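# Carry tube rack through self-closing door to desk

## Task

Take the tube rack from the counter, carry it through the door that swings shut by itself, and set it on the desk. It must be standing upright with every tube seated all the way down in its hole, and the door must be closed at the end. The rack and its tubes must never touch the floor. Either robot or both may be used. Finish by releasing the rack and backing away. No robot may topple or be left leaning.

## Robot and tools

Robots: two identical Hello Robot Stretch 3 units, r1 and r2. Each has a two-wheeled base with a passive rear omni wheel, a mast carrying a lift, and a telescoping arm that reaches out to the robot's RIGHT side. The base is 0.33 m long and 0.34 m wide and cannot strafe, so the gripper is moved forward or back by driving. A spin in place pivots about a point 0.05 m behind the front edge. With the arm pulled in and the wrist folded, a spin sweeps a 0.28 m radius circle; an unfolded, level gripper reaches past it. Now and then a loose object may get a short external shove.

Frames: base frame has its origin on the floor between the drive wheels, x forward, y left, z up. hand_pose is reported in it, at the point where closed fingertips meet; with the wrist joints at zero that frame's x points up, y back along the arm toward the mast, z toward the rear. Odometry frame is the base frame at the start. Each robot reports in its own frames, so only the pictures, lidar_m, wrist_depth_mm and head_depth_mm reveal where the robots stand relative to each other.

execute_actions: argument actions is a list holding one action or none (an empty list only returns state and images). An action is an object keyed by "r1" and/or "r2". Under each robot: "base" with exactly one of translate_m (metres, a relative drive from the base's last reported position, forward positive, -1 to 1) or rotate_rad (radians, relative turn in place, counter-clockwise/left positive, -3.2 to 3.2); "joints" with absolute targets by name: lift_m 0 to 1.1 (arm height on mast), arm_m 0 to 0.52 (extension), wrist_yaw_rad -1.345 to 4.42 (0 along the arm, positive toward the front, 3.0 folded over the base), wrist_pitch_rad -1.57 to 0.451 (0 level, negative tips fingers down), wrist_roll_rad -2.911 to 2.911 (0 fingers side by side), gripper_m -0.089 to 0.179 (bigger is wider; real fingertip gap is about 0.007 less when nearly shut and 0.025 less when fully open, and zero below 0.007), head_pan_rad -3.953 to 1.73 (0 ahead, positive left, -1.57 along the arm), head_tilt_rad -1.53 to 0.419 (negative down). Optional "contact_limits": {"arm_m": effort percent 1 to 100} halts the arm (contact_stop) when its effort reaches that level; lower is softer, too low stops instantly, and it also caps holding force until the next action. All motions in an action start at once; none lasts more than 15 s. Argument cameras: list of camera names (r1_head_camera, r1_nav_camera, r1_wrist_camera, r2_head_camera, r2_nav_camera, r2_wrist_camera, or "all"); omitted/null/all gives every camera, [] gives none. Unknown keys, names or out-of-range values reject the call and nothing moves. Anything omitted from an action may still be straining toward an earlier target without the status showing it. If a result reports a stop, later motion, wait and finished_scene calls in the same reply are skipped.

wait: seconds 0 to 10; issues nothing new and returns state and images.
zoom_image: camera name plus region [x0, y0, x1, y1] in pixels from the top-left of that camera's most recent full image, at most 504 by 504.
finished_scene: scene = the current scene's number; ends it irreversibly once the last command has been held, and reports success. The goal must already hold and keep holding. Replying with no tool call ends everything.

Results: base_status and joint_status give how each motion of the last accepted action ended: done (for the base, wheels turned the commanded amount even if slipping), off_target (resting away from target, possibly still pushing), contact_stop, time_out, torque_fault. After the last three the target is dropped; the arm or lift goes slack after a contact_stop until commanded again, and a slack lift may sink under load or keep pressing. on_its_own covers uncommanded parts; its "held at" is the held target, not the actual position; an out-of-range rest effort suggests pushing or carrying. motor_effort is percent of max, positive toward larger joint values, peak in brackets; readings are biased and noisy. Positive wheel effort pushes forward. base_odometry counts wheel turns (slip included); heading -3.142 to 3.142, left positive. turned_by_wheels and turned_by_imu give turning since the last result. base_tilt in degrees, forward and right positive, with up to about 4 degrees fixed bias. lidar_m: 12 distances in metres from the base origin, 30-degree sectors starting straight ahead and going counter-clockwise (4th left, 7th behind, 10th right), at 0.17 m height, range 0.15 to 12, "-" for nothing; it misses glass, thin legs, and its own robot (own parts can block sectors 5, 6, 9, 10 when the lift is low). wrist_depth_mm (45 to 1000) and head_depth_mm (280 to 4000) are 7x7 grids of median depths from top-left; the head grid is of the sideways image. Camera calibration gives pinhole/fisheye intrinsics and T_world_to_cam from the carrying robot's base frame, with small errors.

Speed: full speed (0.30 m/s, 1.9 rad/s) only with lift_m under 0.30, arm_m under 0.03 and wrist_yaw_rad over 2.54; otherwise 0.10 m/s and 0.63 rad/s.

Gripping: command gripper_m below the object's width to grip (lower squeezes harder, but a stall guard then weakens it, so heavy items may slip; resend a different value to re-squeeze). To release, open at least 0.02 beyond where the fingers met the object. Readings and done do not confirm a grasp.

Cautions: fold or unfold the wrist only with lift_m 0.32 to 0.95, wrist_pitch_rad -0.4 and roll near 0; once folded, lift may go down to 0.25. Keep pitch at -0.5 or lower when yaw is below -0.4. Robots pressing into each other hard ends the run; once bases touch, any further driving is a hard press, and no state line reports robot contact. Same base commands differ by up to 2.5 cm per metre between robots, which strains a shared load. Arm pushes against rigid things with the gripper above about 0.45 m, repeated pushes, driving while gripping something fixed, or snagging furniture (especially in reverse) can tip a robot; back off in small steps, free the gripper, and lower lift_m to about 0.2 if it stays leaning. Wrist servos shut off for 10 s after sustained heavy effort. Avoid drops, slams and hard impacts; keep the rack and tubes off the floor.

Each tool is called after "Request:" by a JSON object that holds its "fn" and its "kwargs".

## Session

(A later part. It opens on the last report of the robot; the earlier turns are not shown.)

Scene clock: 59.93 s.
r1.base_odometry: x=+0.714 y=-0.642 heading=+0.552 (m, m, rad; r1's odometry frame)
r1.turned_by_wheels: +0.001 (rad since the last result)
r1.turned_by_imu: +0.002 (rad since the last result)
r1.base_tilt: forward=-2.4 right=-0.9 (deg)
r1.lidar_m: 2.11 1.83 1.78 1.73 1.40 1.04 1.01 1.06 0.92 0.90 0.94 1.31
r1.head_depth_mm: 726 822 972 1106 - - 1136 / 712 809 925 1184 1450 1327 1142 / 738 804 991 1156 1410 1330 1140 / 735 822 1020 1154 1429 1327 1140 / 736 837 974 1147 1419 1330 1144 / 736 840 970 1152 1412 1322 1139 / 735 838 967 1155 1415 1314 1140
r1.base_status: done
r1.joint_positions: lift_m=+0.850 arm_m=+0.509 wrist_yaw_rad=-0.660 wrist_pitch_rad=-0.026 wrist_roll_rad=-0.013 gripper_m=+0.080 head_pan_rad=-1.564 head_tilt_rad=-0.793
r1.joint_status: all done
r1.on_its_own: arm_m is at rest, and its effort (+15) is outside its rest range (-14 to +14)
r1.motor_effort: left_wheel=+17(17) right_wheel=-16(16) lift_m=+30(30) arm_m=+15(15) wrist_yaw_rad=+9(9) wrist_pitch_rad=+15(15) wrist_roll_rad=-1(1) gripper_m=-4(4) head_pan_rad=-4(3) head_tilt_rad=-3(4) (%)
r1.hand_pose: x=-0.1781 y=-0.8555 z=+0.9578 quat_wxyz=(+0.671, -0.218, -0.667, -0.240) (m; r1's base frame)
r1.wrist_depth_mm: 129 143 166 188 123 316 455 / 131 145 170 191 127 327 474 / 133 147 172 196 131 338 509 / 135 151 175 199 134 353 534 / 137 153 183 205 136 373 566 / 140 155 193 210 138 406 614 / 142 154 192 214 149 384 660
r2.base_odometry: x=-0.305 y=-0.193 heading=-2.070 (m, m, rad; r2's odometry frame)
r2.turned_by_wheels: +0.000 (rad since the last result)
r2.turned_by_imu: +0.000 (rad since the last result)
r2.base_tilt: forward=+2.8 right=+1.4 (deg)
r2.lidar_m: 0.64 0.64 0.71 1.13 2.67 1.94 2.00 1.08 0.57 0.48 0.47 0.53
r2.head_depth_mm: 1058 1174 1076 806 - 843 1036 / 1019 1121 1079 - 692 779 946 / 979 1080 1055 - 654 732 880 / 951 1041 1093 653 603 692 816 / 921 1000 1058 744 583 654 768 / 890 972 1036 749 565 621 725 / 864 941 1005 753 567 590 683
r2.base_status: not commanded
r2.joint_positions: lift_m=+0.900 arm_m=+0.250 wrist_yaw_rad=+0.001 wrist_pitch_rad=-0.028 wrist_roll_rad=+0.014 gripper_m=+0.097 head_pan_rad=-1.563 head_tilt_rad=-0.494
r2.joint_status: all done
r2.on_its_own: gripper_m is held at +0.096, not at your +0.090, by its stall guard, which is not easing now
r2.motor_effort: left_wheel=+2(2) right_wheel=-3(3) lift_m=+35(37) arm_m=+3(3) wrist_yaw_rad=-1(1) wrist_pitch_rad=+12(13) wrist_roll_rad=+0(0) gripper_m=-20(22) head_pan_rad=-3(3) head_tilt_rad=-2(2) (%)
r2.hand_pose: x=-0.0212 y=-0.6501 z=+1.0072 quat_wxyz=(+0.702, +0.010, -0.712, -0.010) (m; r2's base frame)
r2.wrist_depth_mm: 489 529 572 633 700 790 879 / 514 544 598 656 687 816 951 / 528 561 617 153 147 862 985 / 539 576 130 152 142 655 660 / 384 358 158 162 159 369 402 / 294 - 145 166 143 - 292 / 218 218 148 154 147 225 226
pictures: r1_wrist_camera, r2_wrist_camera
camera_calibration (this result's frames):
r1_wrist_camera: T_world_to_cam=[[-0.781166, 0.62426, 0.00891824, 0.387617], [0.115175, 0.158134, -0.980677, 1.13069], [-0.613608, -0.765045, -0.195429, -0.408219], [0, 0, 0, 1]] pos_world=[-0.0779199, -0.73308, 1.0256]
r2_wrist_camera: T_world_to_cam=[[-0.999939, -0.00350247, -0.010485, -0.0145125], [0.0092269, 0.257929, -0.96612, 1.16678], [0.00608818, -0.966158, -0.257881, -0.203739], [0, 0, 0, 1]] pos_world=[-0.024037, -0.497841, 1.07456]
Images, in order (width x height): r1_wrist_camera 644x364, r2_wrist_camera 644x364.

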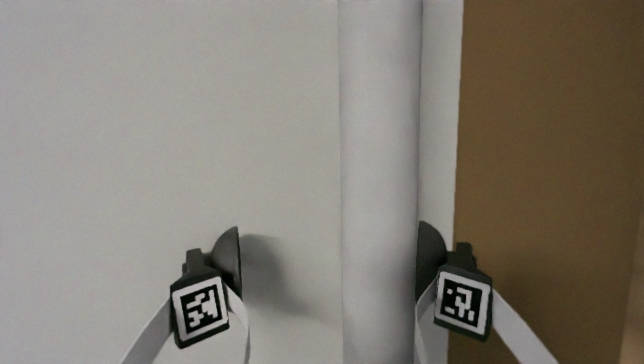

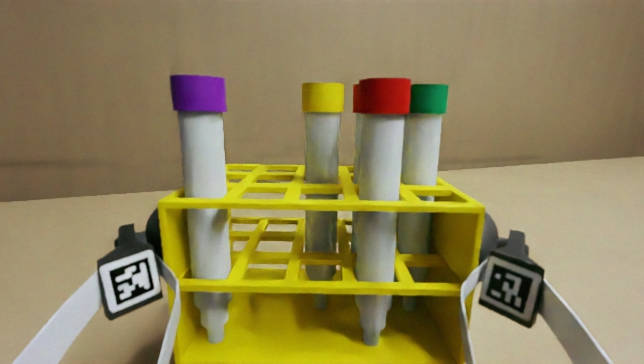

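Request:
{"fn": "execute_actions", "kwargs": {"actions": [{"r1":{"base":{"translate_m":-0.025},"joints":{"gripper_m":-0.03}},"r2":{"joints":{"arm_m":0,"wrist_yaw_rad":1.9,"head_pan_rad":0,"head_tilt_rad":-1}}}], "cameras": []}}

Request:
{"fn": "execute_actions", "kwargs": {"actions": [{"r1":{"base":{"translate_m":0.03},"joints":{"arm_m":0.32}},"r2":{"base":{"rotate_rad":2.07}}}], "cameras": []}}

Request:
{"fn": "execute_actions", "kwargs": {"actions": [{"r1":{"base":{"translate_m":0.08},"joints":{"arm_m":0.16}},"r2":{"base":{"translate_m":1}}}], "cameras": []}}

Request:
{"fn": "execute_actions", "kwargs": {"actions": [{"r1":{"base":{"translate_m":0.14},"joints":{"arm_m":0}},"r2":{"base":{"translate_m":1}}}], "cameras": []}}

Request:
{"fn": "execute_actions", "kwargs": {"actions": [{"r1":{"base":{"translate_m":0.13},"joints":{"wrist_yaw_rad":-1.0}},"r2":{"base":{"rotate_rad":1.37}}}], "cameras": ["r2_nav_camera"]}}

Scene clock: 78.27 s.
r1.base_odometry: x=+0.692 y=-0.655 heading=+0.552 (m, m, rad; r1's odometry frame)
r1.turned_by_wheels: -0.001 (rad since the last result)
r1.turned_by_imu: +0.011 (rad since the last result)
r1.base_tilt: forward=-2.4 right=-0.9 (deg)
r1.lidar_m: 2.13 1.85 1.77 1.73 1.35 1.02 0.99 1.04 0.91 0.89 0.94 1.32
r1.head_depth_mm: 720 834 967 1089 - - 1124 / 707 810 - 1175 1439 1322 1140 / 736 806 969 1157 1422 1324 1145 / 736 820 1018 1146 1421 1310 1150 / 736 833 973 1150 1422 1321 1134 / 736 838 970 1154 1431 1320 1140 / 737 836 968 1154 1426 1316 1140
r1.base_status: done
r1.joint_positions: lift_m=+0.850 arm_m=+0.510 wrist_yaw_rad=-0.708 wrist_pitch_rad=-0.022 wrist_roll_rad=-0.013 gripper_m=-0.023 head_pan_rad=-1.564 head_tilt_rad=-0.793
r1.joint_status: gripper_m off_target (ended at -0.023, target -0.030)
r1.on_its_own: wrist_yaw_rad is held at -0.708, not at your -0.650, by its stall guard, which is not easing now; gripper_m is held at -0.024, not at your -0.030, by its stall guard, which is not easing now
r1.motor_effort: left_wheel=-10(29) right_wheel=+8(29) lift_m=+30(30) arm_m=+2(15) wrist_yaw_rad=+0(48) wrist_pitch_rad=+12(17) wrist_roll_rad=-1(1) gripper_m=-20(100) head_pan_rad=-4(3) head_tilt_rad=-4(4) (%)
r1.hand_pose: x=-0.1878 y=-0.8489 z=+0.9588 quat_wxyz=(+0.665, -0.236, -0.661, -0.255) (m; r1's base frame)
r1.wrist_depth_mm: 130 144 168 108 233 340 525 / 130 146 170 110 241 354 552 / 132 148 174 113 248 372 590 / 135 150 177 116 257 385 626 / 136 153 178 119 293 406 693 / 138 155 177 122 320 420 713 / 140 158 190 126 274 453 739
r2.base_odometry: x=-0.305 y=-0.193 heading=-2.070 (m, m, rad; r2's odometry frame)
r2.turned_by_wheels: +0.000 (rad since the last result)
r2.turned_by_imu: +0.001 (rad since the last result)
r2.base_tilt: forward=+2.8 right=+1.2 (deg)
r2.lidar_m: 0.64 0.64 0.71 1.13 2.68 1.96 2.00 1.08 0.57 0.48 0.47 0.53
r2.head_depth_mm: 709 851 - 326 1096 - 1068 / 678 829 936 311 1305 1184 1082 / 648 785 932 306 1273 1187 1115 / 622 746 895 311 1265 1190 1109 / 598 711 879 1124 1310 1193 1118 / 575 680 831 1069 1298 1191 1089 / 555 650 789 999 1261 1194 1088
r2.base_status: not commanded
r2.joint_positions: lift_m=+0.900 arm_m=+0.003 wrist_yaw_rad=+1.898 wrist_pitch_rad=-0.028 wrist_roll_rad=+0.014 gripper_m=+0.097 head_pan_rad=-0.007 head_tilt_rad=-0.987
r2.joint_status: all done
joint sent to its limit — the command would take r2.arm_m past its lower limit, so that joint was sent only as far as its limit.
r2.on_its_own: gripper_m is held at +0.096, not at your +0.090, by its stall guard, which is not easing now
r2.motor_effort: left_wheel=+3(2) right_wheel=-3(3) lift_m=+35(35) arm_m=-3(4) wrist_yaw_rad=+0(3) wrist_pitch_rad=+13(13) wrist_roll_rad=+0(0) gripper_m=-19(21) head_pan_rad=+3(32) head_tilt_rad=-4(22) (%)
r2.hand_pose: x=+0.2205 y=-0.0656 z=+1.0072 quat_wxyz=(+0.417, +0.584, -0.406, +0.565) (m; r2's base frame)
r2.wrist_depth_mm: 565 561 560 567 569 569 578 / 584 582 590 584 575 585 592 / 616 608 598 153 147 617 603 / 625 643 131 152 132 651 654 / 660 647 157 162 159 667 675 / 699 - 145 166 144 - 380 / 725 726 149 154 148 734 378
pictures: none
No camera images: the call's "cameras" was empty. Leave "cameras" out to get every camera's image.

Scene clock: 82.53 s.
r1.base_odometry: x=+0.718 y=-0.640 heading=+0.552 (m, m, rad; r1's odometry frame)
r1.turned_by_wheels: +0.000 (rad since the last result)
r1.turned_by_imu: -0.013 (rad since the last result)
r1.base_tilt: forward=-2.4 right=-1.0 (deg)
r1.lidar_m: 2.10 1.93 1.78 1.73 1.42 1.05 1.02 1.07 0.73 0.73 0.82 1.30
r1.head_depth_mm: 570 684 971 1095 - - 1120 / 555 623 705 - 1407 1325 1148 / 591 670 - 946 1118 1290 1142 / 602 687 759 974 1165 1315 1137 / 613 699 817 966 1210 1322 1142 / 625 716 834 999 1259 1315 1134 / 638 731 858 1034 1305 1318 1136
r1.base_status: done
r1.joint_positions: lift_m=+0.850 arm_m=+0.320 wrist_yaw_rad=-0.642 wrist_pitch_rad=-0.024 wrist_roll_rad=-0.015 gripper_m=-0.023 head_pan_rad=-1.564 head_tilt_rad=-0.793
r1.joint_status: all done
r1.on_its_own: gripper_m is held at -0.024, not at your -0.030, by its stall guard, which is not easing now
r1.motor_effort: left_wheel=+2(51) right_wheel=-1(25) lift_m=+30(30) arm_m=-3(9) wrist_yaw_rad=-8(36) wrist_pitch_rad=+13(14) wrist_roll_rad=+0(1) gripper_m=-21(24) head_pan_rad=-4(4) head_tilt_rad=-4(3) (%)
r1.hand_pose: x=-0.1745 y=-0.6700 z=+0.9584 quat_wxyz=(+0.673, -0.213, -0.668, -0.233) (m; r1's base frame)
r1.wrist_depth_mm: 143 154 170 107 511 644 751 / 146 156 174 111 517 675 771 / 149 160 177 113 531 714 786 / 152 163 182 116 549 733 811 / 155 167 184 119 585 751 813 / 157 170 184 123 632 792 811 / 160 174 199 126 594 834 823
r2.base_odometry: x=-0.305 y=-0.193 heading=+0.000 (m, m, rad; r2's odometry frame)
r2.turned_by_wheels: +2.070 (rad since the last result)
r2.turned_by_imu: +2.066 (rad since the last result)
r2.base_tilt: forward=+2.9 right=+1.3 (deg)
r2.lidar_m: 2.67 1.93 2.00 1.14 0.58 0.48 0.47 0.52 0.65 0.64 0.70 1.09
r2.head_depth_mm: 2207 1887 287 326 1301 - 1069 / 2201 1881 1694 311 1303 1184 1084 / 2233 1890 1649 307 1269 1189 1114 / 2234 1889 1648 311 1270 1190 1115 / 2222 1899 1667 1470 1310 1193 1116 / 2224 1895 1648 1467 1317 1195 1091 / 2251 1865 1663 1469 1317 1193 1090
r2.base_status: done
r2.joint_positions: lift_m=+0.900 arm_m=+0.003 wrist_yaw_rad=+1.898 wrist_pitch_rad=-0.028 wrist_roll_rad=+0.014 gripper_m=+0.097 head_pan_rad=-0.007 head_tilt_rad=-0.987
r2.joint_status: not commanded
r2.on_its_own: gripper_m is held at +0.096, not at your +0.090, by its stall guard, which is not easing now
r2.motor_effort: left_wheel=-4(9) right_wheel=+3(9) lift_m=+35(35) arm_m=-4(3) wrist_yaw_rad=+1(1) wrist_pitch_rad=+12(13) wrist_roll_rad=+1(0) gripper_m=-19(20) head_pan_rad=+3(3) head_tilt_rad=-4(4) (%)
r2.hand_pose: x=+0.2205 y=-0.0656 z=+1.0072 quat_wxyz=(+0.417, +0.584, -0.406, +0.565) (m; r2's base frame)
r2.wrist_depth_mm: - - - - - - - / - - - - - - - / - - - 153 147 - - / - - 130 152 131 - - / - - 157 163 159 - - / - - 144 165 144 - - / - - 149 154 147 - -
pictures: none
No camera images: the call's "cameras" was empty. Leave "cameras" out to get every camera's image.

Scene clock: 93.77 s.
r1.base_odometry: x=+0.786 y=-0.598 heading=+0.552 (m, m, rad; r1's odometry frame)
r1.turned_by_wheels: +0.000 (rad since the last result)
r1.turned_by_imu: -0.031 (rad since the last result)
r1.base_tilt: forward=-2.3 right=-0.9 (deg)
r1.lidar_m: 2.02 2.10 1.02 1.72 1.59 1.15 1.10 1.14 0.57 0.58 0.72 1.26
r1.head_depth_mm: 389 439 552 1090 - - 1123 / 456 512 562 - 859 1261 1136 / 471 533 607 - - 1123 1145 / 488 553 642 743 1001 1217 1141 / 506 578 670 811 1008 1271 1133 / 525 604 707 863 1083 1283 1150 / 547 630 749 915 1178 1309 1139
r1.base_status: done
r1.joint_positions: lift_m=+0.850 arm_m=+0.161 wrist_yaw_rad=-0.641 wrist_pitch_rad=-0.025 wrist_roll_rad=-0.015 gripper_m=-0.020 head_pan_rad=-1.564 head_tilt_rad=-0.793
r1.joint_status: all done
r1.on_its_own: gripper_m is held at -0.021, not at your -0.030, by its stall guard, which is not easing now
r1.motor_effort: left_wheel=+2(67) right_wheel=-2(31) lift_m=+30(30) arm_m=-5(9) wrist_yaw_rad=-9(62) wrist_pitch_rad=+14(16) wrist_roll_rad=+0(0) gripper_m=-20(26) head_pan_rad=-4(4) head_tilt_rad=-3(2) (%)
r1.hand_pose: x=-0.1743 y=-0.5103 z=+0.9582 quat_wxyz=(+0.673, -0.212, -0.669, -0.233) (m; r1's base frame)
r1.wrist_depth_mm: 154 163 173 107 777 914 788 / 158 165 177 111 796 925 815 / 161 169 181 113 829 972 811 / 164 173 186 116 851 992 816 / 168 177 189 120 894 - 869 / 172 182 191 123 970 - 852 / 176 185 203 127 237 - 882
r2.base_odometry: x=+0.695 y=-0.193 heading=+0.000 (m, m, rad; r2's odometry frame)
r2.turned_by_wheels: +0.000 (rad since the last result)
r2.turned_by_imu: +0.002 (rad since the last result)
r2.base_tilt: forward=+2.9 right=+1.3 (deg)
r2.lidar_m: 1.68 1.00 1.06 1.72 1.79 1.47 1.46 0.99 0.80 0.80 0.87 1.36
r2.head_depth_mm: 1528 1765 - 331 1306 - 1072 / 1545 1787 1706 311 1305 1183 1081 / 1566 1803 1647 307 1271 1186 1109 / 1606 1816 1660 311 1274 1192 1116 / 1624 1839 1647 1468 1314 1192 1114 / 1646 1855 1660 1470 1319 1192 1090 / 1676 1866 1660 1474 1317 1194 1091
r2.base_status: done
r2.joint_positions: lift_m=+0.900 arm_m=+0.003 wrist_yaw_rad=+1.898 wrist_pitch_rad=-0.028 wrist_roll_rad=+0.014 gripper_m=+0.097 head_pan_rad=-0.007 head_tilt_rad=-0.988
r2.joint_status: not commanded
r2.on_its_own: gripper_m is held at +0.096, not at your +0.090, by its stall guard, which is not easing now
r2.motor_effort: left_wheel=-4(8) right_wheel=+3(7) lift_m=+35(36) arm_m=-3(3) wrist_yaw_rad=+1(1) wrist_pitch_rad=+12(12) wrist_roll_rad=+0(0) gripper_m=-20(19) head_pan_rad=+2(2) head_tilt_rad=-4(4) (%)
r2.hand_pose: x=+0.2205 y=-0.0656 z=+1.0072 quat_wxyz=(+0.417, +0.584, -0.406, +0.565) (m; r2's base frame)
r2.wrist_depth_mm: - - - - - - - / - 944 - - - - - / - - - 152 146 - - / - - 130 151 143 - - / - - 158 162 159 - - / - - 145 165 144 - - / - - 149 154 148 - -
pictures: none
No camera images: the call's "cameras" was empty. Leave "cameras" out to get every camera's image.

Scene clock: 105.00 s.
r1.base_odometry: x=+0.905 y=-0.525 heading=+0.552 (m, m, rad; r1's odometry frame)
r1.turned_by_wheels: +0.000 (rad since the last result)
r1.turned_by_imu: -0.017 (rad since the last result)
r1.base_tilt: forward=-2.5 right=-0.9 (deg)
r1.lidar_m: 1.88 1.95 1.81 1.73 0.78 1.30 1.24 1.27 0.42 0.44 0.63 1.23
r1.head_depth_mm: 329 366 412 468 451 - - / 346 387 440 509 569 - - / 366 413 472 554 660 - - / 389 441 511 603 742 937 1104 / 413 472 555 667 844 1145 1138 / 442 512 607 744 967 1263 1138 / 474 555 670 844 1140 1315 1137
r1.base_status: done
r1.joint_positions: lift_m=+0.850 arm_m=+0.003 wrist_yaw_rad=-0.752 wrist_pitch_rad=-0.025 wrist_roll_rad=-0.015 gripper_m=-0.020 head_pan_rad=-1.564 head_tilt_rad=-0.793
r1.joint_status: all done
joint sent to its limit — the command would take r1.arm_m past its lower limit, so that joint was sent only as far as its limit.
r1.on_its_own: wrist_yaw_rad is held at -0.741, not at your -0.650, by its stall guard, which is not easing now; gripper_m is held at -0.021, not at your -0.030, by its stall guard, which is not easing now
r1.motor_effort: left_wheel=+1(14) right_wheel=+3(21) lift_m=+30(30) arm_m=-3(9) wrist_yaw_rad=+10(66) wrist_pitch_rad=+14(15) wrist_roll_rad=+0(0) gripper_m=-20(24) head_pan_rad=-4(3) head_tilt_rad=-3(3) (%)
r1.hand_pose: x=-0.1961 y=-0.3345 z=+0.9580 quat_wxyz=(+0.659, -0.249, -0.656, -0.270) (m; r1's base frame)
r1.wrist_depth_mm: 161 168 176 108 194 - 872 / 165 172 181 110 199 - 902 / 169 175 185 114 206 - 895 / 173 179 188 117 210 - 904 / 177 183 193 120 - - 905 / 180 189 195 123 - - 934 / 186 193 206 126 230 - 962
r2.base_odometry: x=+1.695 y=-0.193 heading=+0.000 (m, m, rad; r2's odometry frame)
r2.turned_by_wheels: +0.000 (rad since the last result)
r2.turned_by_imu: +0.002 (rad since the last result)
r2.base_tilt: forward=+2.9 right=+1.2 (deg)
r2.lidar_m: 0.70 0.77 1.19 1.13 1.45 2.45 2.36 1.18 0.96 0.95 0.86 0.70
r2.head_depth_mm: 611 711 - 330 1301 - 1068 / 621 742 833 311 1304 1180 1085 / 614 739 882 306 1271 1184 1111 / 635 751 925 311 1271 1189 1113 / 645 764 988 1316 1314 1192 1117 / 655 780 1012 1367 1314 1187 1089 / 665 816 1039 1399 1320 1200 1091
r2.base_status: done
r2.joint_positions: lift_m=+0.900 arm_m=+0.003 wrist_yaw_rad=+1.898 wrist_pitch_rad=-0.028 wrist_roll_rad=+0.014 gripper_m=+0.097 head_pan_rad=-0.007 head_tilt_rad=-0.988
r2.joint_status: not commanded
r2.on_its_own: gripper_m is held at +0.096, not at your +0.090, by its stall guard, which is not easing now
r2.motor_effort: left_wheel=-5(7) right_wheel=+4(8) lift_m=+35(34) arm_m=-3(3) wrist_yaw_rad=+1(1) wrist_pitch_rad=+13(13) wrist_roll_rad=+0(0) gripper_m=-21(19) head_pan_rad=+3(3) head_tilt_rad=-4(4) (%)
r2.hand_pose: x=+0.2205 y=-0.0656 z=+1.0072 quat_wxyz=(+0.417, +0.584, -0.406, +0.565) (m; r2's base frame)
r2.wrist_depth_mm: - 898 741 633 538 488 443 / - 936 736 644 531 512 454 / - 998 766 151 147 525 473 / - - 130 151 142 540 483 / - - 158 161 159 532 498 / - - 145 165 144 - 507 / - - 149 153 148 602 525
pictures: none
No camera images: the call's "cameras" was empty. Leave "cameras" out to get every camera's image.

Scene clock: 108.17 s.
r1.base_odometry: x=+1.016 y=-0.457 heading=+0.551 (m, m, rad; r1's odometry frame)
r1.turned_by_wheels: -0.001 (rad since the last result)
r1.turned_by_imu: -0.093 (rad since the last result)
r1.base_tilt: forward=-2.4 right=-0.9 (deg)
r1.lidar_m: 1.76 1.79 1.87 1.73 0.97 0.99 1.35 0.41 0.40 0.42 0.60 1.13
r1.head_depth_mm: 312 348 392 449 509 - 943 / 329 369 419 485 553 - - / 348 392 450 526 634 733 - / 369 420 484 574 704 897 1122 / 392 450 525 632 797 1074 1132 / 419 485 577 704 915 1241 1143 / 449 527 634 795 1073 1304 1137
r1.base_status: done
r1.joint_positions: lift_m=+0.850 arm_m=+0.003 wrist_yaw_rad=-0.994 wrist_pitch_rad=-0.036 wrist_roll_rad=-0.100 gripper_m=-0.020 head_pan_rad=-1.564 head_tilt_rad=-0.793
r1.joint_status: all done
r1.on_its_own: gripper_m is held at -0.021, not at your -0.030, by its stall guard, which is not easing now
r1.motor_effort: left_wheel=-7(24) right_wheel=+10(16) lift_m=+28(30) arm_m=+1(4) wrist_yaw_rad=-5(81) wrist_pitch_rad=+21(21) wrist_roll_rad=+55(58) gripper_m=-24(27) head_pan_rad=-4(4) head_tilt_rad=-3(4) (%)
r1.hand_pose: x=-0.2353 y=-0.2868 z=+0.9554 quat_wxyz=(+0.646, -0.308, -0.596, -0.365) (m; r1's base frame)
r1.wrist_depth_mm: 139 148 164 110 - - 943 / 142 153 168 112 - - 966 / 145 156 173 115 - - 980 / 148 160 178 117 - - 973 / 151 164 183 119 - - - / 156 169 185 123 - - - / 159 174 199 127 - - -
r2.base_odometry: x=+1.695 y=-0.193 heading=+1.370 (m, m, rad; r2's odometry frame)
r2.turned_by_wheels: +1.370 (rad since the last result)
r2.turned_by_imu: +1.367 (rad since the last result)
r2.base_tilt: forward=+2.8 right=+1.3 (deg)
r2.lidar_m: 1.66 0.88 0.86 2.44 1.41 1.00 0.95 0.98 0.73 0.69 0.71 0.95
r2.head_depth_mm: 1601 1743 286 331 1300 - 1069 / 1594 1820 1697 312 1305 1185 1083 / 1586 1813 1642 307 1273 1189 1106 / 1581 1816 1652 311 1272 1189 1116 / 2081 1858 1651 1473 1318 1189 1118 / 2222 1898 1591 1465 1314 1195 1095 / 2164 1185 1565 1348 1316 1198 1092
r2.base_status: done
r2.joint_positions: lift_m=+0.900 arm_m=+0.003 wrist_yaw_rad=+1.898 wrist_pitch_rad=-0.028 wrist_roll_rad=+0.014 gripper_m=+0.097 head_pan_rad=-0.007 head_tilt_rad=-0.988
r2.joint_status: not commanded
r2.on_its_own: gripper_m is held at +0.096, not at your +0.090, by its stall guard, which is not easing now
r2.motor_effort: left_wheel=-4(10) right_wheel=+3(8) lift_m=+35(35) arm_m=-3(3) wrist_yaw_rad=+0(1) wrist_pitch_rad=+12(12) wrist_roll_rad=+0(0) gripper_m=-20(20) head_pan_rad=+3(3) head_tilt_rad=-4(3) (%)
r2.hand_pose: x=+0.2205 y=-0.0656 z=+1.0072 quat_wxyz=(+0.417, +0.584, -0.406, +0.565) (m; r2's base frame)
r2.wrist_depth_mm: - - - - - - - / - 691 - - - - - / - 987 - 152 147 - - / - - 130 152 142 - - / - 811 158 162 159 - - / - - 145 166 143 - 990 / - - 149 154 148 - 905
pictures: r2_nav_camera (sideways: a quarter turn counterclockwise sets it upright)
ARM HIT: r1's arm struck itself hard.
camera_calibration (this result's frames):
r2_nav_camera: T_world_to_cam=[[0.825383, -0.0308838, 0.563728, -0.691634], [-0.00165105, -0.99863, -0.0522925, 0.119094], [0.564571, 0.0422306, -0.824304, 1.02211], [0, 0, 0, 1]] pos_world=[-0.00599607, 0.0544061, 1.23865]
Images, in order (width x height): r2_nav_camera 672x504.

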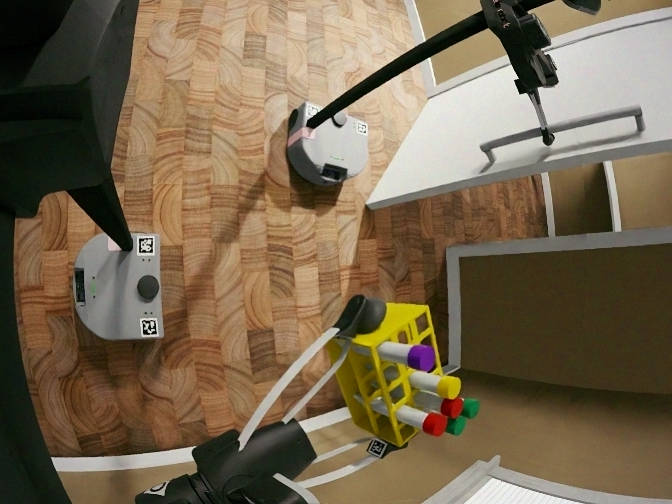

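Request:
{"fn": "execute_actions", "kwargs": {"actions": [{"r1":{"base":{"rotate_rad":-0.06},"joints":{"wrist_yaw_rad":-0.88}},"r2":{"base":{"translate_m":1}}}], "cameras": []}}

Request:
{"fn": "execute_actions", "kwargs": {"actions": [{"r2":{"base":{"rotate_rad":0.7}}}], "cameras": ["r2_nav_camera"]}}

Scene clock: 124.90 s.
r1.base_odometry: x=+1.016 y=-0.457 heading=+0.491 (m, m, rad; r1's odometry frame)
r1.turned_by_wheels: -0.060 (rad since the last result)
r1.turned_by_imu: -0.055 (rad since the last result)
r1.base_tilt: forward=-2.4 right=-0.9 (deg)
r1.lidar_m: 1.76 1.77 1.93 1.73 1.74 1.50 1.35 0.56 0.41 0.42 0.57 1.08
r1.head_depth_mm: 311 348 394 453 516 - - / 326 365 416 483 548 - - / 341 386 442 519 628 726 - / 360 408 472 559 688 861 1096 / 379 434 507 607 763 1019 1138 / 400 462 545 664 854 1190 1138 / 424 494 592 738 968 1274 1135
r1.base_status: done
r1.joint_positions: lift_m=+0.850 arm_m=+0.003 wrist_yaw_rad=-0.924 wrist_pitch_rad=-0.031 wrist_roll_rad=-0.109 gripper_m=-0.020 head_pan_rad=-1.564 head_tilt_rad=-0.793
r1.joint_status: wrist_yaw_rad off_target (ended at -0.924, target -0.880)
r1.on_its_own: wrist_yaw_rad is held at -0.928, not at your -0.880, by its stall guard, which is not easing now; wrist_roll_rad is held at -0.117, not at its first target -0.015, by its stall guard, which is not easing now; gripper_m is held at -0.021, not at your -0.030, by its stall guard, which is not easing now
r1.motor_effort: left_wheel=+3(5) right_wheel=+1(10) lift_m=+28(28) arm_m=+1(0) wrist_yaw_rad=-3(29) wrist_pitch_rad=+17(19) wrist_roll_rad=-5(5) gripper_m=-19(21) head_pan_rad=-4(4) head_tilt_rad=-3(4) (%)
r1.hand_pose: x=-0.2253 y=-0.3014 z=+0.9568 quat_wxyz=(+0.662, -0.287, -0.602, -0.341) (m; r1's base frame)
r1.wrist_depth_mm: 140 150 165 107 - 339 304 / 144 154 171 110 - 352 315 / 147 158 175 113 642 613 964 / 150 162 180 117 - - 985 / 154 166 184 119 - - - / 158 171 186 122 - - - / 163 176 202 126 - - -
r2.base_odometry: x=+1.895 y=+0.787 heading=+1.370 (m, m, rad; r2's odometry frame)
r2.turned_by_wheels: +0.000 (rad since the last result)
r2.turned_by_imu: +0.003 (rad since the last result)
r2.base_tilt: forward=+2.7 right=+1.3 (deg)
r2.lidar_m: 0.67 2.52 0.42 0.33 0.71 2.04 1.95 0.97 0.69 0.65 0.67 0.71
r2.head_depth_mm: 627 734 - 330 1301 - 1072 / 623 750 850 311 1303 1185 1082 / 620 746 872 306 1272 1185 1114 / 616 741 893 311 1273 1189 1113 / 611 735 898 1305 1318 1193 1115 / 596 1781 1652 1459 1318 1191 1088 / 2265 1896 1660 1469 1322 1198 1054
r2.base_status: done
r2.joint_positions: lift_m=+0.900 arm_m=+0.003 wrist_yaw_rad=+1.898 wrist_pitch_rad=-0.028 wrist_roll_rad=+0.014 gripper_m=+0.097 head_pan_rad=-0.007 head_tilt_rad=-0.988
r2.joint_status: not commanded
r2.on_its_own: gripper_m is held at +0.096, not at your +0.090, by its stall guard, which is not easing now
r2.motor_effort: left_wheel=-4(7) right_wheel=+3(9) lift_m=+34(35) arm_m=-3(3) wrist_yaw_rad=+1(1) wrist_pitch_rad=+13(13) wrist_roll_rad=+0(1) gripper_m=-19(20) head_pan_rad=+4(3) head_tilt_rad=-4(4) (%)
r2.hand_pose: x=+0.2205 y=-0.0656 z=+1.0072 quat_wxyz=(+0.417, +0.584, -0.406, +0.565) (m; r2's base frame)
r2.wrist_depth_mm: - - - 589 548 507 473 / - - - 599 539 520 488 / - - - 152 147 537 505 / - - 130 151 142 561 514 / - - 158 162 159 565 539 / - - 144 165 144 - 554 / - - 148 153 147 642 568
pictures: none
No camera images: the call's "cameras" was empty. Leave "cameras" out to get every camera's image.

Scene clock: 127.00 s.
r1.base_odometry: x=+1.016 y=-0.457 heading=+0.491 (m, m, rad; r1's odometry frame)
r1.turned_by_wheels: +0.000 (rad since the last result)
r1.turned_by_imu: +0.001 (rad since the last result)
r1.base_tilt: forward=-2.4 right=-1.0 (deg)
r1.lidar_m: 1.77 1.77 1.93 1.73 1.74 1.51 1.35 0.62 0.41 0.42 0.57 1.08
r1.head_depth_mm: 311 348 394 453 516 - - / 326 366 416 484 547 - - / 342 386 443 520 626 727 - / 359 409 472 559 687 864 1107 / 379 433 507 609 761 1020 1145 / 400 462 546 665 857 1196 1133 / 425 494 590 737 971 1264 1138
r1.base_status: not commanded
r1.joint_positions: lift_m=+0.850 arm_m=+0.003 wrist_yaw_rad=-0.924 wrist_pitch_rad=-0.031 wrist_roll_rad=-0.109 gripper_m=-0.020 head_pan_rad=-1.564 head_tilt_rad=-0.793
r1.joint_status: not commanded
r1.on_its_own: wrist_yaw_rad is held at -0.928, not at your -0.880, by its stall guard, which is not easing now; wrist_roll_rad is held at -0.117, not at its first target -0.015, by its stall guard, which is not easing now; gripper_m is held at -0.021, not at your -0.030, by its stall guard, which is not easing now
r1.motor_effort: left_wheel=+3(4) right_wheel=+1(1) lift_m=+28(28) arm_m=+1(1) wrist_yaw_rad=-3(3) wrist_pitch_rad=+17(17) wrist_roll_rad=-5(5) gripper_m=-19(20) head_pan_rad=-4(3) head_tilt_rad=-3(4) (%)
r1.hand_pose: x=-0.2253 y=-0.3014 z=+0.9568 quat_wxyz=(+0.662, -0.287, -0.602, -0.341) (m; r1's base frame)
r1.wrist_depth_mm: 140 151 166 107 - - 367 / 144 154 171 110 632 617 364 / 146 158 175 113 613 - 396 / 150 162 180 116 - - 413 / 154 166 183 119 - - 428 / 158 171 185 122 - - 981 / 162 175 203 126 - - -
r2.base_odometry: x=+1.895 y=+0.787 heading=+2.070 (m, m, rad; r2's odometry frame)
r2.turned_by_wheels: +0.700 (rad since the last result)
r2.turned_by_imu: +0.699 (rad since the last result)
r2.base_tilt: forward=+2.7 right=+1.2 (deg)
r2.lidar_m: 3.06 0.33 0.34 0.73 1.97 1.70 0.83 0.66 0.65 0.71 0.68 0.67
r2.head_depth_mm: 2182 1880 - 330 1261 - 1065 / 2189 1878 1687 311 1301 1180 1085 / 2214 1891 1645 307 1275 1186 1109 / 2235 1899 1640 311 1272 1193 1112 / 2230 1889 1652 1476 1315 1191 1118 / 2229 1888 1627 1420 1109 1159 1090 / 2080 1262 962 779 694 1182 1092
r2.base_status: done
r2.joint_positions: lift_m=+0.900 arm_m=+0.003 wrist_yaw_rad=+1.898 wrist_pitch_rad=-0.028 wrist_roll_rad=+0.014 gripper_m=+0.097 head_pan_rad=-0.007 head_tilt_rad=-0.988
r2.joint_status: not commanded
r2.on_its_own: gripper_m is held at +0.096, not at your +0.090, by its stall guard, which is not easing now
r2.motor_effort: left_wheel=-4(11) right_wheel=+3(8) lift_m=+35(36) arm_m=-3(3) wrist_yaw_rad=+1(2) wrist_pitch_rad=+13(13) wrist_roll_rad=+0(0) gripper_m=-21(20) head_pan_rad=+3(3) head_tilt_rad=-4(4) (%)
r2.hand_pose: x=+0.2205 y=-0.0656 z=+1.0072 quat_wxyz=(+0.417, +0.584, -0.406, +0.565) (m; r2's base frame)
r2.wrist_depth_mm: 297 407 699 - - - - / 297 394 711 - - - - / 301 420 732 152 146 - 421 / 305 397 129 151 131 - 426 / 309 361 157 162 159 - 432 / 317 - 144 165 144 - 444 / 348 411 149 154 148 - 446
pictures: r2_nav_camera (sideways: a quarter turn counterclockwise sets it upright)
camera_calibration (this result's frames):
r2_nav_camera: T_world_to_cam=[[0.825397, -0.0308719, 0.563707, -0.691608], [-0.00163789, -0.99863, -0.0522926, 0.119094], [0.56455, 0.0422389, -0.824318, 1.02213], [0, 0, 0, 1]] pos_world=[-0.00599842, 0.0544059, 1.23865]
Images, in order (width x height): r2_nav_camera 672x504.

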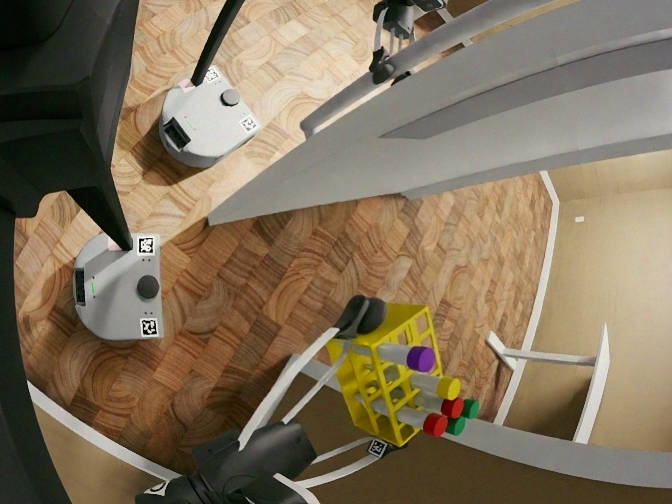

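Request:
{"fn": "execute_actions", "kwargs": {"actions": [{"r2":{"base":{"translate_m":1}}}], "cameras": []}}

Request:
{"fn": "execute_actions", "kwargs": {"actions": [{"r2":{"base":{"translate_m":0.6},"joints":{"head_pan_rad":-1,"head_tilt_rad":-0.7}}}], "cameras": ["r2_nav_camera"]}}

Request:
{"fn": "execute_actions", "kwargs": {"actions": [{"r1":{"base":{"translate_m":-0.15},"joints":{"arm_m":0.5,"wrist_yaw_rad":-0.6,"wrist_roll_rad":0}}}], "cameras": []}}

Request:
{"fn": "execute_actions", "kwargs": {"actions": [{"r1":{"joints":{"gripper_m":0.12}}}], "cameras": ["r1_nav_camera"]}}

Scene clock: 147.67 s.
r1.base_odometry: x=+1.016 y=-0.457 heading=+0.491 (m, m, rad; r1's odometry frame)
r1.turned_by_wheels: +0.000 (rad since the last result)
r1.turned_by_imu: +0.004 (rad since the last result)
r1.base_tilt: forward=-2.3 right=-1.0 (deg)
r1.lidar_m: 1.77 1.77 1.93 1.73 1.74 1.51 1.35 1.36 0.41 0.42 0.57 1.08
r1.head_depth_mm: 311 348 393 452 517 - - / 326 366 416 483 547 - - / 341 387 442 518 626 724 - / 360 408 472 560 687 861 1108 / 378 433 507 607 762 1016 1141 / 400 462 546 664 851 1192 1138 / 425 495 592 736 973 1280 1136
r1.base_status: not commanded
r1.joint_positions: lift_m=+0.850 arm_m=+0.003 wrist_yaw_rad=-0.924 wrist_pitch_rad=-0.031 wrist_roll_rad=-0.109 gripper_m=-0.020 head_pan_rad=-1.564 head_tilt_rad=-0.793
r1.joint_status: not commanded
r1.on_its_own: wrist_yaw_rad is held at -0.928, not at your -0.880, by its stall guard, which is not easing now; wrist_roll_rad is held at -0.117, not at its first target -0.015, by its stall guard, which is not easing now; gripper_m is held at -0.021, not at your -0.030, by its stall guard, which is not easing now
r1.motor_effort: left_wheel=+3(2) right_wheel=+1(1) lift_m=+28(27) arm_m=+1(1) wrist_yaw_rad=-3(3) wrist_pitch_rad=+17(17) wrist_roll_rad=-5(5) gripper_m=-20(20) head_pan_rad=-3(4) head_tilt_rad=-4(3) (%)
r1.hand_pose: x=-0.2253 y=-0.3014 z=+0.9568 quat_wxyz=(+0.662, -0.287, -0.602, -0.341) (m; r1's base frame)
r1.wrist_depth_mm: 140 151 165 107 - - 941 / 144 154 171 110 - - 949 / 147 158 176 113 - - 973 / 150 162 180 116 - - - / 154 167 184 120 - - - / 158 171 185 122 - - - / 162 175 203 127 - - -
r2.base_odometry: x=+1.416 y=+1.665 heading=+2.069 (m, m, rad; r2's odometry frame)
r2.turned_by_wheels: +0.000 (rad since the last result)
r2.turned_by_imu: +0.003 (rad since the last result)
r2.base_tilt: forward=+2.8 right=+1.3 (deg)
r2.lidar_m: 2.20 2.53 0.43 0.38 0.38 0.45 1.59 0.48 0.48 1.38 1.82 1.59
r2.head_depth_mm: 1931 1870 286 330 1306 - 1069 / 2061 1889 1647 311 1306 1182 1085 / 2131 1881 1642 307 1269 1184 1113 / 2216 1885 1650 311 1271 1190 1114 / 2218 1908 1641 1476 1316 1191 1119 / 2231 1906 1652 1470 1317 1193 1092 / 2232 1903 1659 1467 1323 1179 1074
r2.base_status: done
r2.joint_positions: lift_m=+0.900 arm_m=+0.003 wrist_yaw_rad=+1.898 wrist_pitch_rad=-0.028 wrist_roll_rad=+0.014 gripper_m=+0.097 head_pan_rad=-0.007 head_tilt_rad=-0.988
r2.joint_status: not commanded
r2.on_its_own: gripper_m is held at +0.096, not at your +0.090, by its stall guard, which is not easing now
r2.motor_effort: left_wheel=-5(6) right_wheel=+3(9) lift_m=+35(35) arm_m=-3(3) wrist_yaw_rad=+1(1) wrist_pitch_rad=+13(13) wrist_roll_rad=+0(0) gripper_m=-21(20) head_pan_rad=+2(2) head_tilt_rad=-4(4) (%)
r2.hand_pose: x=+0.2205 y=-0.0656 z=+1.0072 quat_wxyz=(+0.417, +0.584, -0.406, +0.565) (m; r2's base frame)
r2.wrist_depth_mm: - - - - - - - / 927 - - - - - - / 813 - - 153 147 - - / 714 - 130 152 140 - - / 639 - 157 162 159 - - / 491 - 142 166 144 - - / 489 - 149 154 149 - -
pictures: none
No camera images: the call's "cameras" was empty. Leave "cameras" out to get every camera's image.

Scene clock: 154.90 s.
r1.base_odometry: x=+1.016 y=-0.457 heading=+0.491 (m, m, rad; r1's odometry frame)
r1.turned_by_wheels: +0.000 (rad since the last result)
r1.turned_by_imu: +0.002 (rad since the last result)
r1.base_tilt: forward=-2.4 right=-1.0 (deg)
r1.lidar_m: 1.77 1.78 1.93 1.74 1.74 1.50 1.35 1.36 0.41 0.42 0.57 1.08
r1.head_depth_mm: 312 348 393 452 516 - - / 326 365 417 484 547 - - / 342 386 443 519 626 726 - / 359 408 472 560 687 862 1101 / 379 433 506 610 761 1026 1140 / 400 462 545 667 857 1198 1137 / 423 495 591 738 969 1264 1135
r1.base_status: not commanded
r1.joint_positions: lift_m=+0.850 arm_m=+0.003 wrist_yaw_rad=-0.924 wrist_pitch_rad=-0.031 wrist_roll_rad=-0.109 gripper_m=-0.020 head_pan_rad=-1.564 head_tilt_rad=-0.793
r1.joint_status: not commanded
r1.on_its_own: wrist_yaw_rad is held at -0.928, not at your -0.880, by its stall guard, which is not easing now; wrist_roll_rad is held at -0.117, not at its first target -0.015, by its stall guard, which is not easing now; gripper_m is held at -0.021, not at your -0.030, by its stall guard, which is not easing now
r1.motor_effort: left_wheel=+3(3) right_wheel=+1(1) lift_m=+28(28) arm_m=+1(1) wrist_yaw_rad=-4(4) wrist_pitch_rad=+17(17) wrist_roll_rad=-5(5) gripper_m=-20(20) head_pan_rad=-4(4) head_tilt_rad=-3(3) (%)
r1.hand_pose: x=-0.2253 y=-0.3014 z=+0.9568 quat_wxyz=(+0.662, -0.287, -0.602, -0.341) (m; r1's base frame)
r1.wrist_depth_mm: 140 150 166 108 - - 930 / 143 154 171 110 - - 931 / 147 158 175 113 - - 966 / 151 163 179 116 - - 960 / 154 167 185 120 - - - / 158 171 184 122 - - - / 162 175 202 127 - - -
r2.base_odometry: x=+1.129 y=+2.192 heading=+2.069 (m, m, rad; r2's odometry frame)
r2.turned_by_wheels: +0.000 (rad since the last result)
r2.turned_by_imu: +0.001 (rad since the last result)
r2.base_tilt: forward=+2.8 right=+1.3 (deg)
r2.lidar_m: 1.68 2.16 1.23 0.60 0.57 0.61 1.11 0.98 1.63 1.68 1.57 1.08
r2.head_depth_mm: 1272 975 2067 1830 1521 1300 - / 1286 923 2001 1838 1517 1300 - / 1289 881 1908 1836 1518 - - / 1304 885 1817 1841 1530 1360 - / 1279 845 1737 1850 1533 1304 - / 1239 853 1620 1743 1535 1285 1146 / 1220 857 1583 1784 1550 325 1127
r2.base_status: done
r2.joint_positions: lift_m=+0.900 arm_m=+0.003 wrist_yaw_rad=+1.898 wrist_pitch_rad=-0.028 wrist_roll_rad=+0.014 gripper_m=+0.097 head_pan_rad=-0.993 head_tilt_rad=-0.705
r2.joint_status: all done
r2.on_its_own: gripper_m is held at +0.096, not at your +0.090, by its stall guard, which is not easing now
r2.motor_effort: left_wheel=-4(6) right_wheel=+3(7) lift_m=+35(35) arm_m=-3(3) wrist_yaw_rad=+1(0) wrist_pitch_rad=+12(13) wrist_roll_rad=+0(0) gripper_m=-20(21) head_pan_rad=-2(33) head_tilt_rad=+1(14) (%)
r2.hand_pose: x=+0.2205 y=-0.0656 z=+1.0072 quat_wxyz=(+0.417, +0.584, -0.406, +0.565) (m; r2's base frame)
r2.wrist_depth_mm: - - - - - - - / - - - - - - - / - - - 153 147 - - / - - 130 152 131 - - / - - 157 162 159 - - / - - 144 165 144 - - / - - 149 154 148 - -
pictures: r2_nav_camera (sideways: a quarter turn counterclockwise sets it upright)
camera_calibration (this result's frames):
r2_nav_camera: T_world_to_cam=[[0.326102, -0.54593, 0.771763, -0.959674], [-0.825662, -0.562058, -0.0487119, 0.119478], [0.460369, -0.62133, -0.634042, 0.77532], [0, 0, 0, 1]] pos_world=[0.0546668, 0.0249684, 1.23805]
Images, in order (width x height): r2_nav_camera 672x504.

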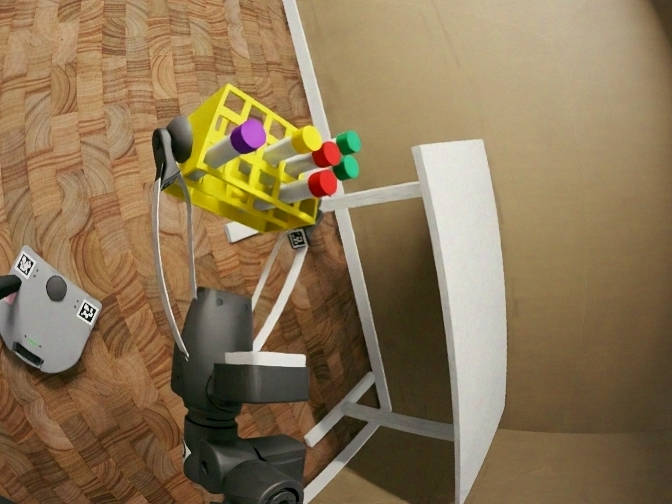

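Scene clock: 159.73 s.
r1.base_odometry: x=+0.884 y=-0.527 heading=+0.491 (m, m, rad; r1's odometry frame)
r1.turned_by_wheels: +0.000 (rad since the last result)
r1.turned_by_imu: -0.064 (rad since the last result)
r1.base_tilt: forward=-2.5 right=-1.0 (deg)
r1.lidar_m: 1.89 1.92 1.95 1.70 1.70 1.38 1.20 1.20 1.06 0.87 0.88 1.08
r1.head_depth_mm: 878 1013 1182 1404 - - 1125 / 807 953 - 1406 1549 1332 1147 / 718 795 998 1217 1489 1316 1141 / 731 808 1000 1147 1412 1319 1145 / 712 808 937 1106 1363 1319 1143 / 702 794 916 1081 1311 1324 1135 / 687 777 885 1045 1258 1321 1135
r1.base_status: done
r1.joint_positions: lift_m=+0.850 arm_m=+0.500 wrist_yaw_rad=-0.522 wrist_pitch_rad=-0.019 wrist_roll_rad=-0.002 gripper_m=-0.020 head_pan_rad=-1.564 head_tilt_rad=-0.793
r1.joint_status: wrist_yaw_rad off_target (ended at -0.522, target -0.600); the others done
r1.on_its_own: wrist_yaw_rad is held at -0.530, not at your -0.600, by its stall guard, which is not easing now; gripper_m is held at -0.021, not at your -0.030, by its stall guard, which is not easing now
r1.motor_effort: left_wheel=-2(27) right_wheel=+3(23) lift_m=+27(28) arm_m=+2(13) wrist_yaw_rad=-7(80) wrist_pitch_rad=+11(17) wrist_roll_rad=+1(5) gripper_m=-19(26) head_pan_rad=-4(3) head_tilt_rad=-3(4) (%)
r1.hand_pose: x=-0.1489 y=-0.8666 z=+0.9597 quat_wxyz=(+0.682, -0.175, -0.684, -0.189) (m; r1's base frame)
r1.wrist_depth_mm: 130 144 165 108 430 659 730 / 131 147 172 111 447 676 745 / 133 149 176 114 459 706 754 / 134 151 180 117 471 771 750 / 136 153 180 119 508 801 748 / 138 155 176 123 576 854 785 / 140 158 193 127 494 872 810
r2.base_odometry: x=+1.129 y=+2.192 heading=+2.069 (m, m, rad; r2's odometry frame)
r2.turned_by_wheels: +0.000 (rad since the last result)
r2.turned_by_imu: +0.001 (rad since the last result)
r2.base_tilt: forward=+2.9 right=+1.2 (deg)
r2.lidar_m: 1.68 2.16 1.23 0.60 0.56 0.56 0.63 0.98 1.63 1.68 1.57 1.08
r2.head_depth_mm: 1274 973 2073 1823 1516 1296 - / 1282 928 2002 1834 1528 1301 - / 1292 881 1921 1833 1523 - - / 1304 882 1810 1851 1529 1363 - / 1279 845 1732 1849 1531 1309 - / 1241 850 1619 1750 1534 1289 1141 / 1225 854 1580 1779 1564 325 1123
r2.base_status: not commanded
r2.joint_positions: lift_m=+0.900 arm_m=+0.003 wrist_yaw_rad=+1.898 wrist_pitch_rad=-0.028 wrist_roll_rad=+0.014 gripper_m=+0.097 head_pan_rad=-0.993 head_tilt_rad=-0.705
r2.joint_status: not commanded
r2.on_its_own: gripper_m is held at +0.096, not at your +0.090, by its stall guard, which is not easing now
r2.motor_effort: left_wheel=-4(4) right_wheel=+3(3) lift_m=+35(35) arm_m=-3(3) wrist_yaw_rad=+1(1) wrist_pitch_rad=+12(13) wrist_roll_rad=+0(0) gripper_m=-20(20) head_pan_rad=-3(2) head_tilt_rad=+1(2) (%)
r2.hand_pose: x=+0.2205 y=-0.0656 z=+1.0072 quat_wxyz=(+0.417, +0.584, -0.406, +0.565) (m; r2's base frame)
r2.wrist_depth_mm: - - - - - - - / - - - - - - - / - - - 153 146 - - / - - 130 151 139 - - / - - 157 162 159 - - / - - 142 165 143 - - / - - 148 154 148 - -
pictures: none
No camera images: the call's "cameras" was empty. Leave "cameras" out to get every camera's image.

Scene clock: 161.63 s.
r1.base_odometry: x=+0.884 y=-0.527 heading=+0.491 (m, m, rad; r1's odometry frame)
r1.turned_by_wheels: +0.000 (rad since the last result)
r1.turned_by_imu: +0.001 (rad since the last result)
r1.base_tilt: forward=-2.4 right=-0.9 (deg)
r1.lidar_m: 1.89 1.92 1.95 1.70 1.70 1.38 1.20 1.20 1.07 0.91 0.91 1.08
r1.head_depth_mm: 874 1010 1183 1410 - - 1121 / 835 958 - 1413 1529 1328 1145 / 766 849 1096 1286 1504 1326 1132 / 773 858 1067 1218 1452 1326 1139 / 752 855 986 1167 1423 1332 1146 / 734 831 955 1122 1363 1313 1140 / 716 807 930 1087 1293 1320 1133
r1.base_status: not commanded
r1.joint_positions: lift_m=+0.850 arm_m=+0.500 wrist_yaw_rad=-0.527 wrist_pitch_rad=-0.019 wrist_roll_rad=-0.002 gripper_m=+0.120 head_pan_rad=-1.564 head_tilt_rad=-0.793
r1.joint_status: all done
r1.on_its_own: wrist_yaw_rad is held at -0.530, not at your -0.600, by its stall guard, which is not easing now
r1.motor_effort: left_wheel=+0(2) right_wheel=+0(3) lift_m=+28(28) arm_m=+1(2) wrist_yaw_rad=-2(7) wrist_pitch_rad=+11(11) wrist_roll_rad=+2(2) gripper_m=-1(80) head_pan_rad=-3(4) head_tilt_rad=-2(3) (%)
r1.hand_pose: x=-0.1501 y=-0.8659 z=+0.9597 quat_wxyz=(+0.682, -0.177, -0.683, -0.191) (m; r1's base frame)
r1.wrist_depth_mm: 172 194 152 310 444 684 708 / 174 196 156 316 454 693 712 / 174 198 159 323 469 742 728 / 178 201 165 330 477 766 764 / 180 204 168 337 491 834 771 / 181 196 171 342 490 875 778 / 182 217 177 350 515 803 792
r2.base_odometry: x=+1.129 y=+2.192 heading=+2.069 (m, m, rad; r2's odometry frame)
r2.turned_by_wheels: +0.000 (rad since the last result)
r2.turned_by_imu: +0.000 (rad since the last result)
r2.base_tilt: forward=+2.8 right=+1.2 (deg)
r2.lidar_m: 1.68 2.17 1.23 0.60 0.55 0.55 0.60 0.94 1.63 1.68 1.57 1.08
r2.head_depth_mm: 1276 973 2056 1820 1520 1296 - / 1284 924 1990 1837 1523 1301 - / 1296 880 1903 1835 1521 - - / 1303 883 1818 1846 1534 1355 - / 1274 843 1734 1847 1531 1314 - / 1242 849 1631 1745 1537 1284 1146 / 1213 855 1590 1781 1565 325 1124
r2.base_status: not commanded
r2.joint_positions: lift_m=+0.900 arm_m=+0.003 wrist_yaw_rad=+1.898 wrist_pitch_rad=-0.028 wrist_roll_rad=+0.014 gripper_m=+0.097 head_pan_rad=-0.993 head_tilt_rad=-0.705
r2.joint_status: not commanded
r2.on_its_own: gripper_m is held at +0.096, not at your +0.090, by its stall guard, which is not easing now
r2.motor_effort: left_wheel=-5(4) right_wheel=+3(3) lift_m=+36(36) arm_m=-3(4) wrist_yaw_rad=+1(0) wrist_pitch_rad=+13(13) wrist_roll_rad=+0(1) gripper_m=-22(20) head_pan_rad=-3(3) head_tilt_rad=+1(1) (%)
r2.hand_pose: x=+0.2205 y=-0.0656 z=+1.0072 quat_wxyz=(+0.417, +0.584, -0.406, +0.565) (m; r2's base frame)
r2.wrist_depth_mm: - - - - - - - / - - - - - - - / - - - 152 147 - - / - - 130 151 139 - - / - - 158 161 159 - - / - - 141 165 144 - - / - - 149 154 148 - -
pictures: r1_nav_camera (sideways: a quarter turn counterclockwise sets it upright)
camera_calibration (this result's frames):
r1_nav_camera: T_world_to_cam=[[0.00650329, -0.709003, 0.705175, -0.879687], [-0.999598, -0.0240608, -0.0149729, 0.0780286], [0.027583, -0.704795, -0.708875, 0.877045], [0, 0, 0, 1]] pos_world=[0.0595266, -0.00368695, 1.24322]
Images, in order (width x height): r1_nav_camera 672x504.

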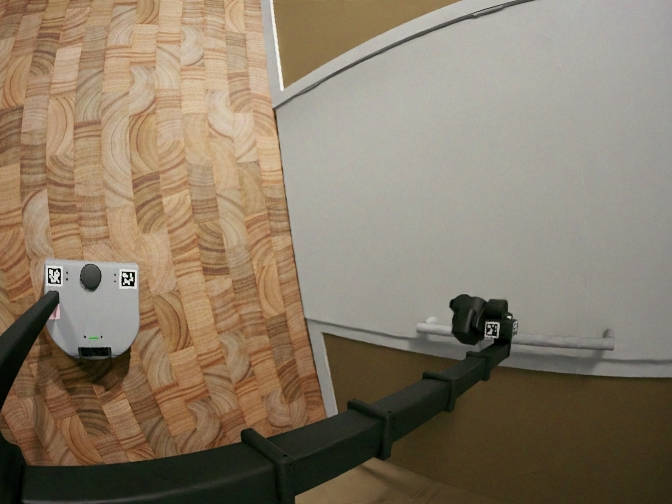

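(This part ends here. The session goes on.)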